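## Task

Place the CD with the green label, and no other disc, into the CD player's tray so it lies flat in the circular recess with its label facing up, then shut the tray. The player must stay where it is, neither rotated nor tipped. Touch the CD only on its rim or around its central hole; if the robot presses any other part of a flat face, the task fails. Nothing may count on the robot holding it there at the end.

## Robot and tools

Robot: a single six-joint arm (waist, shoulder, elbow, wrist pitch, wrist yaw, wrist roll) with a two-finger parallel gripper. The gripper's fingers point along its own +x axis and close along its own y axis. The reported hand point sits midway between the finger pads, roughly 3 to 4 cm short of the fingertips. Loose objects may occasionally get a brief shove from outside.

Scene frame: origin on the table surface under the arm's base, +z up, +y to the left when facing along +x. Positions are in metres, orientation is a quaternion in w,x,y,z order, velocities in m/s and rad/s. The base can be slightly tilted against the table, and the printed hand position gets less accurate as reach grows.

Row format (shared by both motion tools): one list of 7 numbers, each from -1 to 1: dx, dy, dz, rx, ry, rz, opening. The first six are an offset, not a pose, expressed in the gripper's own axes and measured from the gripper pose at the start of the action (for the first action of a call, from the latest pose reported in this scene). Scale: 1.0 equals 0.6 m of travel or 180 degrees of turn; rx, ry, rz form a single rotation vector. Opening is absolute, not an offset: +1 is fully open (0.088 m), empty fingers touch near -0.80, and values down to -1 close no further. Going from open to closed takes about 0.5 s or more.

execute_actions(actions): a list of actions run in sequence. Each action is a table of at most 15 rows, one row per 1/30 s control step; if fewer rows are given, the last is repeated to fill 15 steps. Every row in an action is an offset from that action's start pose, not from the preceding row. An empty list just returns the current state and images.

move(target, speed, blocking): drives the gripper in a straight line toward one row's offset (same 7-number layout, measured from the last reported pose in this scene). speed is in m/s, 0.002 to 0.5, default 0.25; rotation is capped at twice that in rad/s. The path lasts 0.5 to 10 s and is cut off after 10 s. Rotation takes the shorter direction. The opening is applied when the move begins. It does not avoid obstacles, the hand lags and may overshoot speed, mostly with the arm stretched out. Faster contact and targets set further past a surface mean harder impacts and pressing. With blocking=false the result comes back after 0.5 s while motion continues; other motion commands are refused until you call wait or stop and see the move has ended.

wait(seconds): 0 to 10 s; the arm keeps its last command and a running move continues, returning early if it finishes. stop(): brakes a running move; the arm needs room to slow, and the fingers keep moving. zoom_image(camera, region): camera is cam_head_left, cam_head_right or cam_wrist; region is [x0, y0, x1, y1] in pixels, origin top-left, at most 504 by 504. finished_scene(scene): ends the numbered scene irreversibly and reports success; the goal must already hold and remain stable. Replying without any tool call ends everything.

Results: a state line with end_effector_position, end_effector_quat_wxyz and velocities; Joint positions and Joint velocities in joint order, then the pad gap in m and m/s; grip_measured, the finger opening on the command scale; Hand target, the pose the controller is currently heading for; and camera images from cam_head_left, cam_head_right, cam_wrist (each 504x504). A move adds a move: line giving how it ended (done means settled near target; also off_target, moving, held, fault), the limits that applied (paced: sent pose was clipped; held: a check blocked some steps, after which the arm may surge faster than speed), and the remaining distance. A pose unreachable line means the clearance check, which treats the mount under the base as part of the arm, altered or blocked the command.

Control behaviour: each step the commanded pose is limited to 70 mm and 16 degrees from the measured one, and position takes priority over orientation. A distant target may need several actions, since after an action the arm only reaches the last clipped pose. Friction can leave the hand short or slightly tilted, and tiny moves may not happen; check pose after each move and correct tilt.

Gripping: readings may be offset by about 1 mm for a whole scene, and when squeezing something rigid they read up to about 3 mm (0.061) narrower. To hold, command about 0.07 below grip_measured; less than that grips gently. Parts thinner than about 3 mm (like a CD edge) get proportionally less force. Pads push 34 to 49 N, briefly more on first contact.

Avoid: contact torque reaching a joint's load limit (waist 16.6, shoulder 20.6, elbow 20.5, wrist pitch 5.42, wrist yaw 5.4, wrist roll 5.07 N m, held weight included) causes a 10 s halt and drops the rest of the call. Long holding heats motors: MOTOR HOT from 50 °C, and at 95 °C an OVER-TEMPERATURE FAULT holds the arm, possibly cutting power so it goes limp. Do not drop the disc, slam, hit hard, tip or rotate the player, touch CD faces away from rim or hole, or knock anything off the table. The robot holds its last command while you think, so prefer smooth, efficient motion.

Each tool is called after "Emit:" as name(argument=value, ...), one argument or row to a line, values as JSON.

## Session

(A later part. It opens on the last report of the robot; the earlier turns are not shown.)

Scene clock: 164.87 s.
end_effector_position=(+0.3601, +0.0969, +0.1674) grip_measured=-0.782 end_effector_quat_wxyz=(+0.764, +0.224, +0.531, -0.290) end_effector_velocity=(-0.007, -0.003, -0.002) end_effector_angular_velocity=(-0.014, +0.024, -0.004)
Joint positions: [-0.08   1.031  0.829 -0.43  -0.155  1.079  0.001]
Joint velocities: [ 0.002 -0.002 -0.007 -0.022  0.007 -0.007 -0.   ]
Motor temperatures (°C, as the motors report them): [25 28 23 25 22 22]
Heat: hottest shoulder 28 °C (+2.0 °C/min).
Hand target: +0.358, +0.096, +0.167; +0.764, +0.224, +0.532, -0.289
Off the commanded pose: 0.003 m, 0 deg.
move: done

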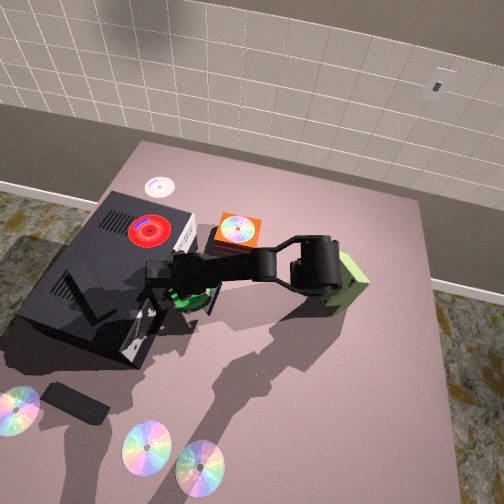

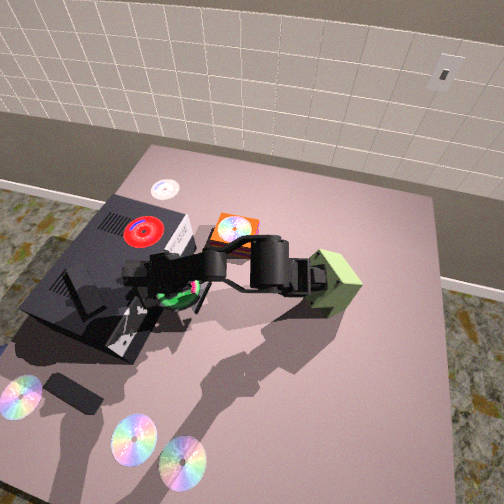

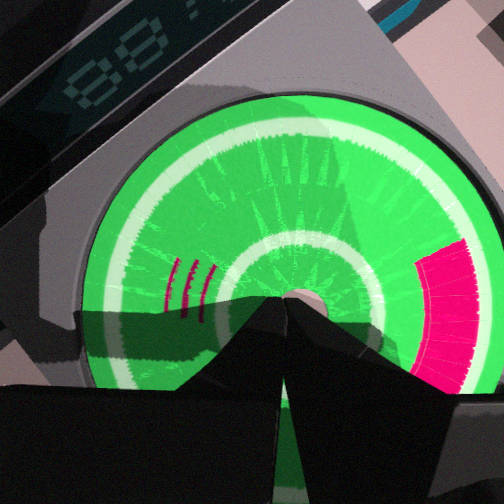

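Emit:
move(
  target=[-0.05,0,0,0,0,0,-1],
  speed=0.04,
)

Emit:
move(
  target=[-0.047,-0.1,-0.14,0,0,0,-1],
  speed=0.1,
)

Emit:
move(
  target=[0.055,-0.008,-0.022,0,0,0,-1],
  speed=0.04,
)

Emit:
move(
  target=[0.045,0.113,0.113,0,0,0,-1],
  speed=0.035,
)

Scene clock: 172.17 s.
end_effector_position=(+0.3507, +0.1010, +0.1922) grip_measured=-0.782 end_effector_quat_wxyz=(+0.762, +0.223, +0.533, -0.294) end_effector_velocity=(-0.008, -0.002, -0.001) end_effector_angular_velocity=(-0.004, +0.035, -0.009)
Joint positions: [-0.106  0.946  0.854 -0.552 -0.174  1.064  0.001]
Joint velocities: [-0.002 -0.002 -0.002 -0.037 -0.007 -0.007 -0.   ]
Motor temperatures (°C, as the motors report them): [25 29 23 25 22 22]
Heat: hottest shoulder 29 °C (+2.0 °C/min).
Hand target: +0.352, +0.103, +0.195; +0.764, +0.224, +0.531, -0.290
Off the commanded pose: 0.004 m, 1 deg.
move: done

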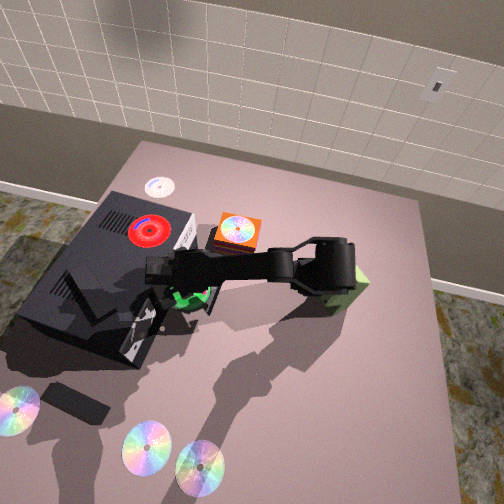

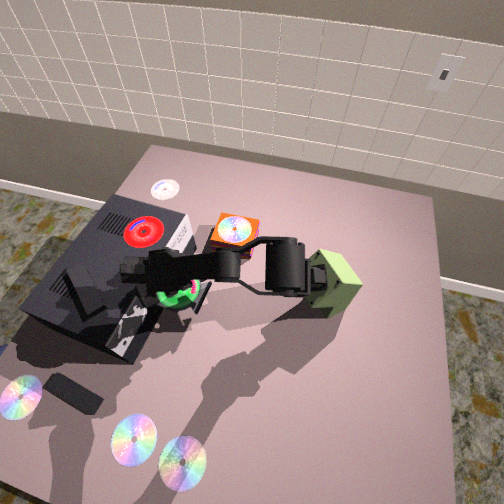

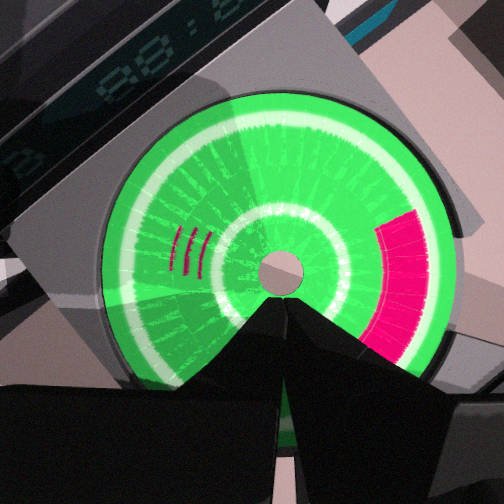

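Scene clock: 173.70 s.
end_effector_position=(+0.2491, +0.1205, +0.1908) grip_measured=-0.782 end_effector_quat_wxyz=(+0.763, +0.225, +0.531, -0.291) end_effector_velocity=(-0.007, -0.000, -0.001) end_effector_angular_velocity=(-0.001, +0.019, +0.004)
Joint positions: [ 0.318  0.555  0.563 -0.643  0.166  1.317  0.001]
Joint velocities: [ 0.022 -0.012 -0.007 -0.022  0.007  0.007 -0.   ]
Motor temperatures (°C, as the motors report them): [25 29 23 25 22 22]
Heat: hottest shoulder 29 °C (+2.0 °C/min).
Hand target: +0.245, +0.118, +0.189; +0.762, +0.223, +0.533, -0.294
Off the commanded pose: 0.005 m, 1 deg.
move: done

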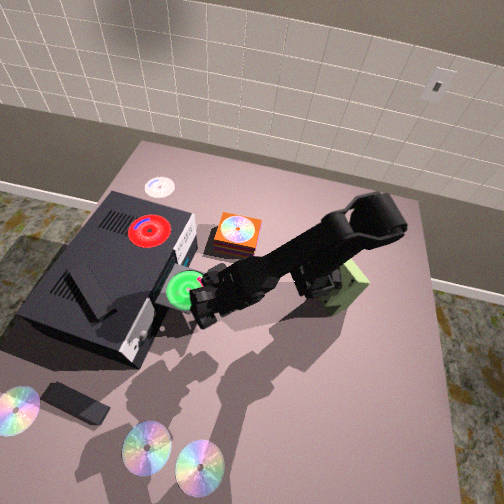

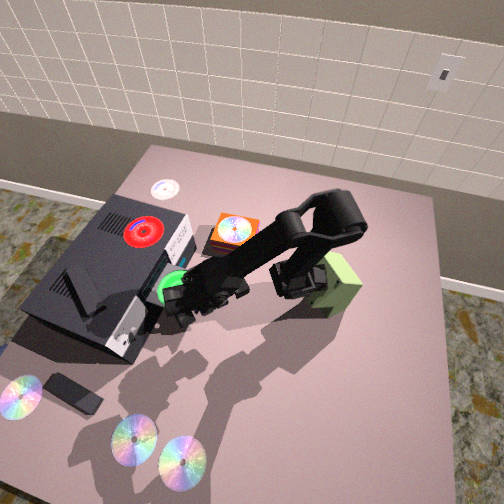

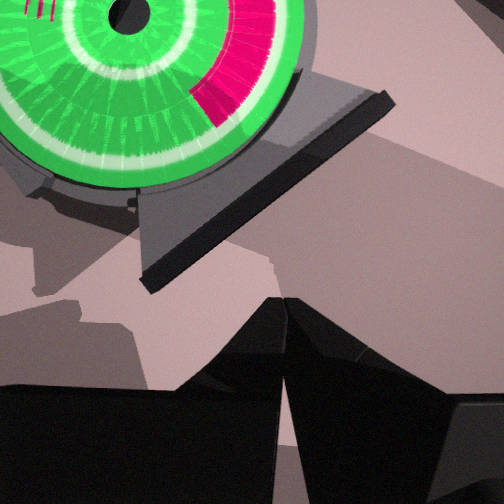

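Scene clock: 174.93 s.
end_effector_position=(+0.2494, +0.1219, +0.1599) grip_measured=-0.782 end_effector_quat_wxyz=(+0.766, +0.231, +0.527, -0.285) end_effector_velocity=(+0.003, +0.001, -0.001) end_effector_angular_velocity=(+0.007, -0.008, +0.004)
Joint positions: [ 0.367  0.646  0.482 -0.457  0.205  1.346  0.001]
Joint velocities: [-0.007  0.007 -0.002  0.022 -0.007 -0.007  0.   ]
Motor temperatures (°C, as the motors report them): [25 28 23 25 22 22]
Heat: hottest shoulder 28 °C (+1.0 °C/min).
Hand target: +0.245, +0.119, +0.156; +0.763, +0.225, +0.531, -0.290
Off the commanded pose: 0.007 m, 1 deg.
move: done

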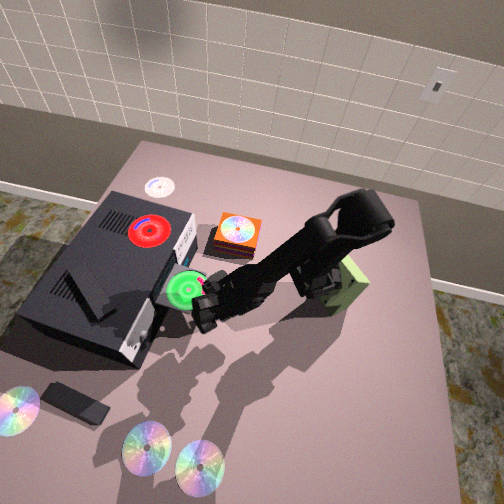

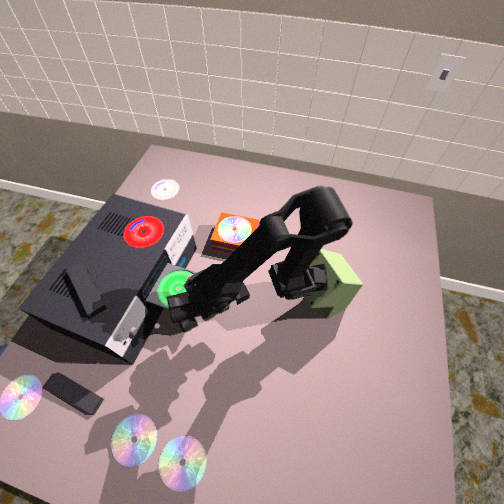

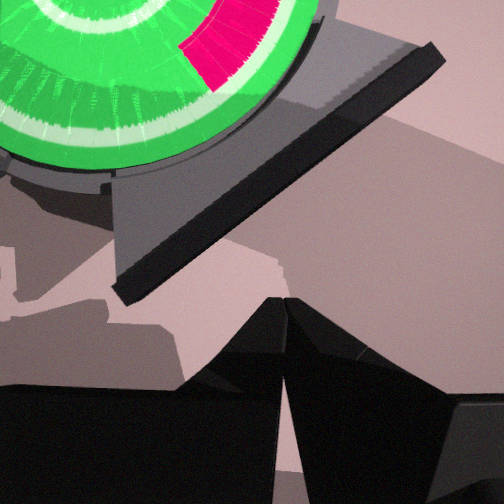

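Scene clock: 178.10 s.
end_effector_position=(+0.3449, +0.1207, +0.1614) grip_measured=-0.782 end_effector_quat_wxyz=(+0.766, +0.230, +0.528, -0.286) end_effector_velocity=(+0.001, -0.002, +0.002) end_effector_angular_velocity=(-0.007, +0.004, +0.013)
Joint positions: [ 0.064  0.986  0.792 -0.417 -0.042  1.172  0.001]
Joint velocities: [-0.012 -0.002  0.002 -0.007 -0.007 -0.022 -0.   ]
Motor temperatures (°C, as the motors report them): [25 28 23 25 22 22]
Heat: hottest shoulder 28 °C (+0.0 °C/min).
Hand target: +0.349, +0.122, +0.161; +0.766, +0.231, +0.527, -0.285
Off the commanded pose: 0.004 m, 0 deg.
move: done

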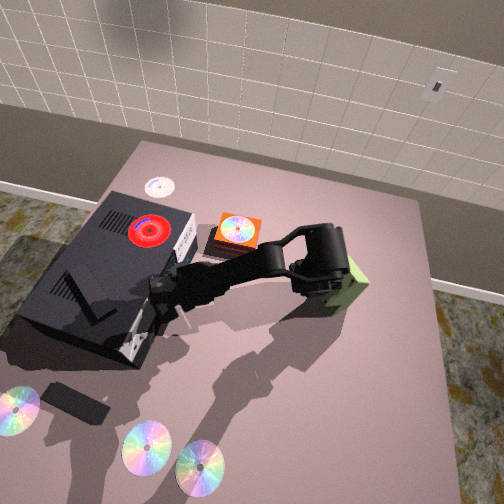

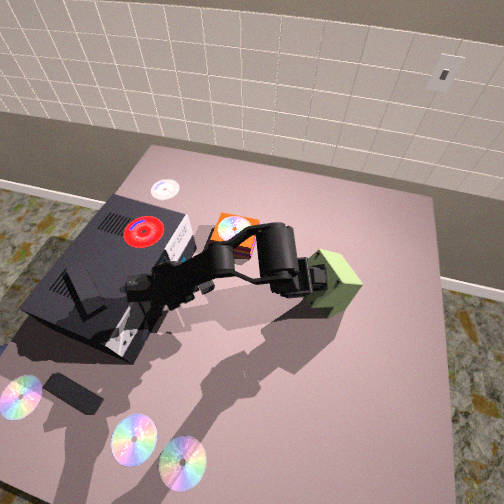

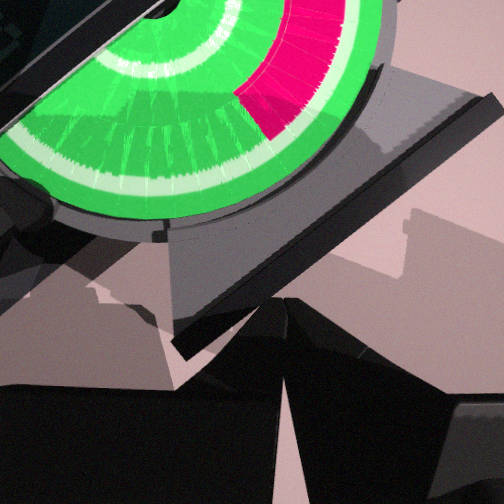

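Emit:
move(
  target=[0.018,-0.058,-0.005,-0.207,-0.154,0.125,-1],
  speed=0.15,
)

Scene clock: 185.20 s.
end_effector_position=(+0.3249, +0.0981, +0.1529) grip_measured=-0.782 end_effector_quat_wxyz=(+0.942, +0.003, +0.336, -0.000) end_effector_velocity=(-0.001, -0.001, -0.001) end_effector_angular_velocity=(-0.000, -0.004, +0.010)
Joint positions: [0.099 0.937 0.13  0.815 0.092 0.502 0.001]
Joint velocities: [-0.002  0.017 -0.012  0.037 -0.007 -0.007 -0.   ]
Motor temperatures (°C, as the motors report them): [25 28 24 25 22 22]
Heat: hottest shoulder 28 °C (-1.0 °C/min).
Hand target: +0.322, +0.095, +0.149; +0.940, +0.000, +0.342, -0.002
Off the commanded pose: 0.006 m, 1 deg.
move: done

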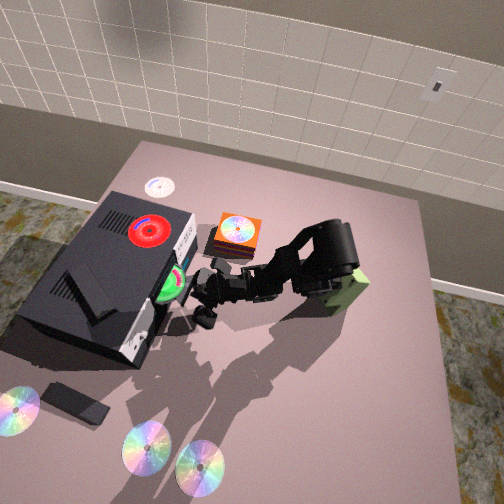

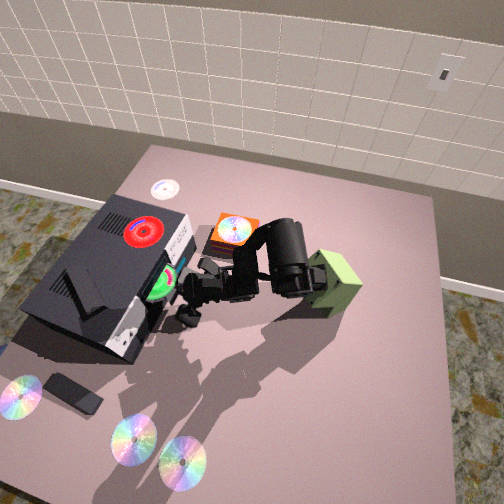

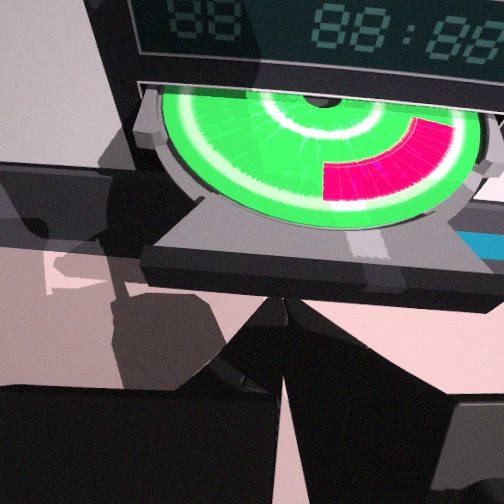

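Emit:
move(
  target=[0.012,0,0.002,0,0,0,-1],
  speed=0.02,
)

Emit:
move(
  target=[0.118,-0.01,0.093,0,0,0,-1],
  speed=0.03,
)

Emit:
move(
  target=[-0.06,0,-0.05,0,0,0,-1],
  speed=0.08,
)

Emit:
zoom_image(
  camera="cam_head_left",
  region=[130,240,230,330],
)

Scene clock: 192.27 s.
end_effector_position=(+0.3297, +0.0983, +0.1504) grip_measured=-0.782 end_effector_quat_wxyz=(+0.942, +0.003, +0.335, +0.001) end_effector_velocity=(-0.002, -0.002, -0.005) end_effector_angular_velocity=(-0.022, +0.022, +0.010)
Joint positions: [0.093 0.978 0.144 0.845 0.087 0.501 0.001]
Joint velocities: [-0.002  0.017  0.002 -0.007 -0.007 -0.022  0.   ]
Motor temperatures (°C, as the motors report them): [24 27 23 26 22 22]
Heat: hottest shoulder 27 °C (-3.0 °C/min).
Hand target: +0.331, +0.098, +0.149; +0.942, +0.003, +0.336, +0.000
Off the commanded pose: 0.002 m, 0 deg.
move: done

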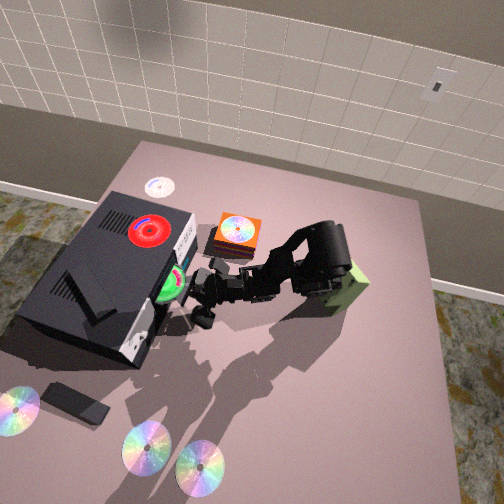

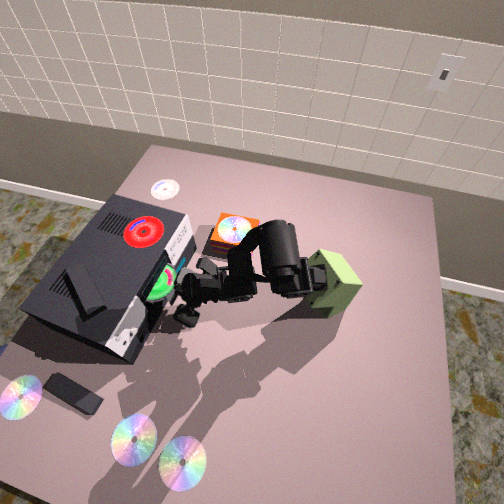

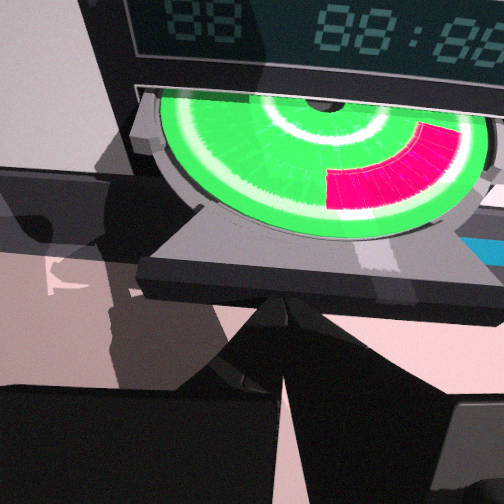

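Scene clock: 195.53 s.
end_effector_position=(+0.4053, +0.0936, +0.1428) grip_measured=-0.782 end_effector_quat_wxyz=(+0.936, +0.005, +0.351, +0.006) end_effector_velocity=(-0.001, +0.001, -0.002) end_effector_angular_velocity=(+0.004, +0.016, +0.015)
Joint positions: [-0.066  1.214  0.438  0.76  -0.099  0.501  0.001]
Joint velocities: [-0.002  0.002  0.002 -0.007 -0.022 -0.007 -0.   ]
Motor temperatures (°C, as the motors report them): [25 27 23 26 22 22]
Heat: hottest shoulder 27 °C (-3.0 °C/min).
Hand target: +0.419, +0.093, +0.149; +0.942, +0.003, +0.334, +0.001
Off the commanded pose: 0.016 m, 2 deg.
move: off_target

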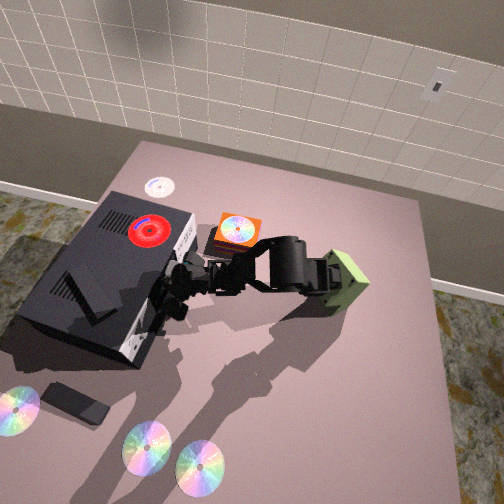

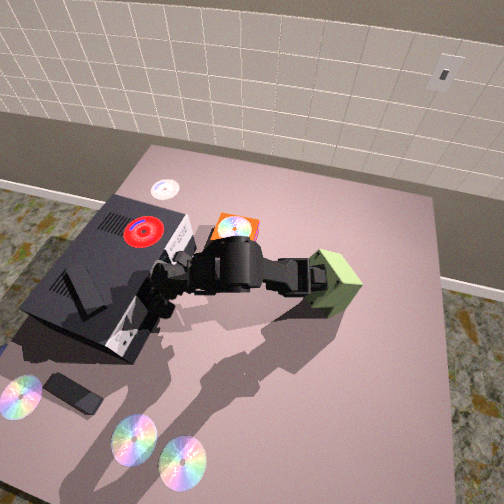

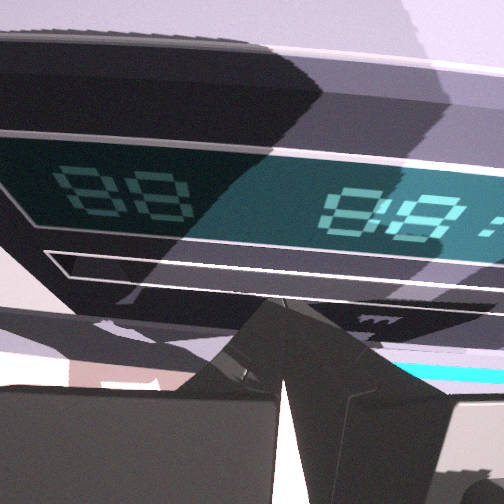

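Scene clock: 196.50 s.
end_effector_position=(+0.3606, +0.0927, +0.1437) grip_measured=-0.782 end_effector_quat_wxyz=(+0.936, +0.004, +0.352, +0.005) end_effector_velocity=(-0.006, -0.003, -0.002) end_effector_angular_velocity=(-0.009, +0.022, -0.000)
Joint positions: [-0.009  1.1    0.266  0.818 -0.042  0.501  0.001]
Joint velocities: [-0.002 -0.012 -0.012 -0.022 -0.007 -0.007 -0.   ]
Motor temperatures (°C, as the motors report them): [25 27 23 27 22 22]
Heat: hottest shoulder 27 °C (-3.0 °C/min).
Hand target: +0.358, +0.093, +0.144; +0.936, +0.005, +0.352, +0.006
Off the commanded pose: 0.002 m, 0 deg.
move: done

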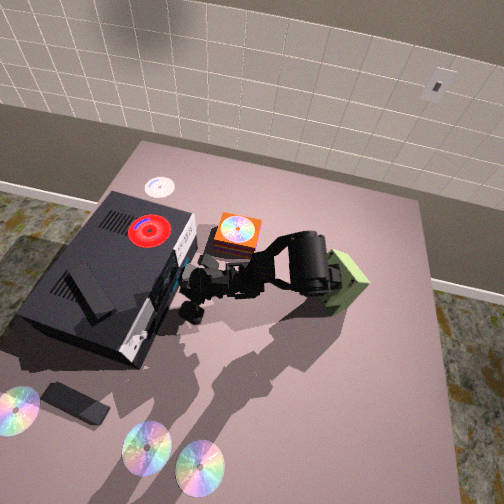

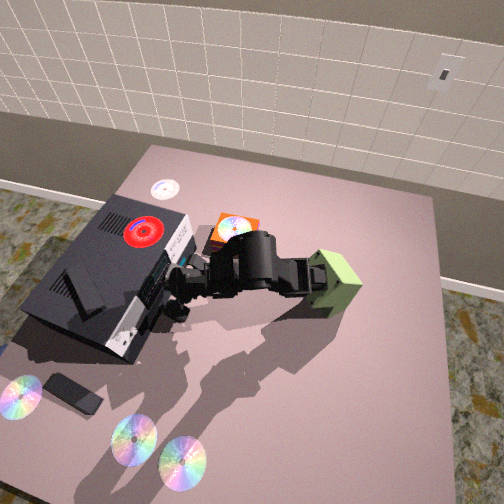

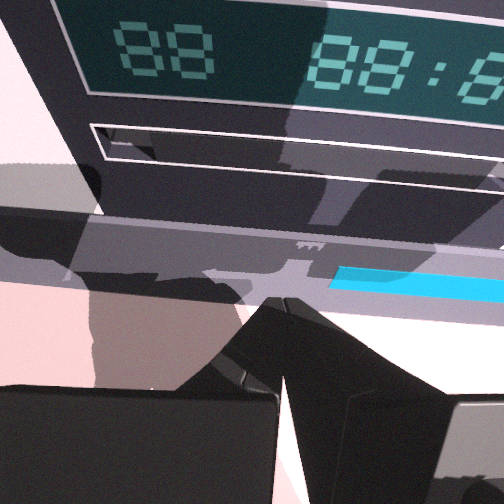

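Region (130, 240, 230, 330) of cam_head_left's 504x504 image, scaled by 5.040, with more detail than that image has; it fills the top 454 rows of this view, and the rest is white.

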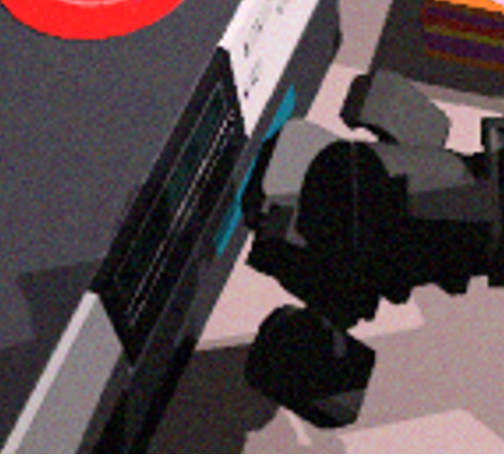

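Emit:
finished_scene(
  scene=2,
)

The scene is finished: the task was done.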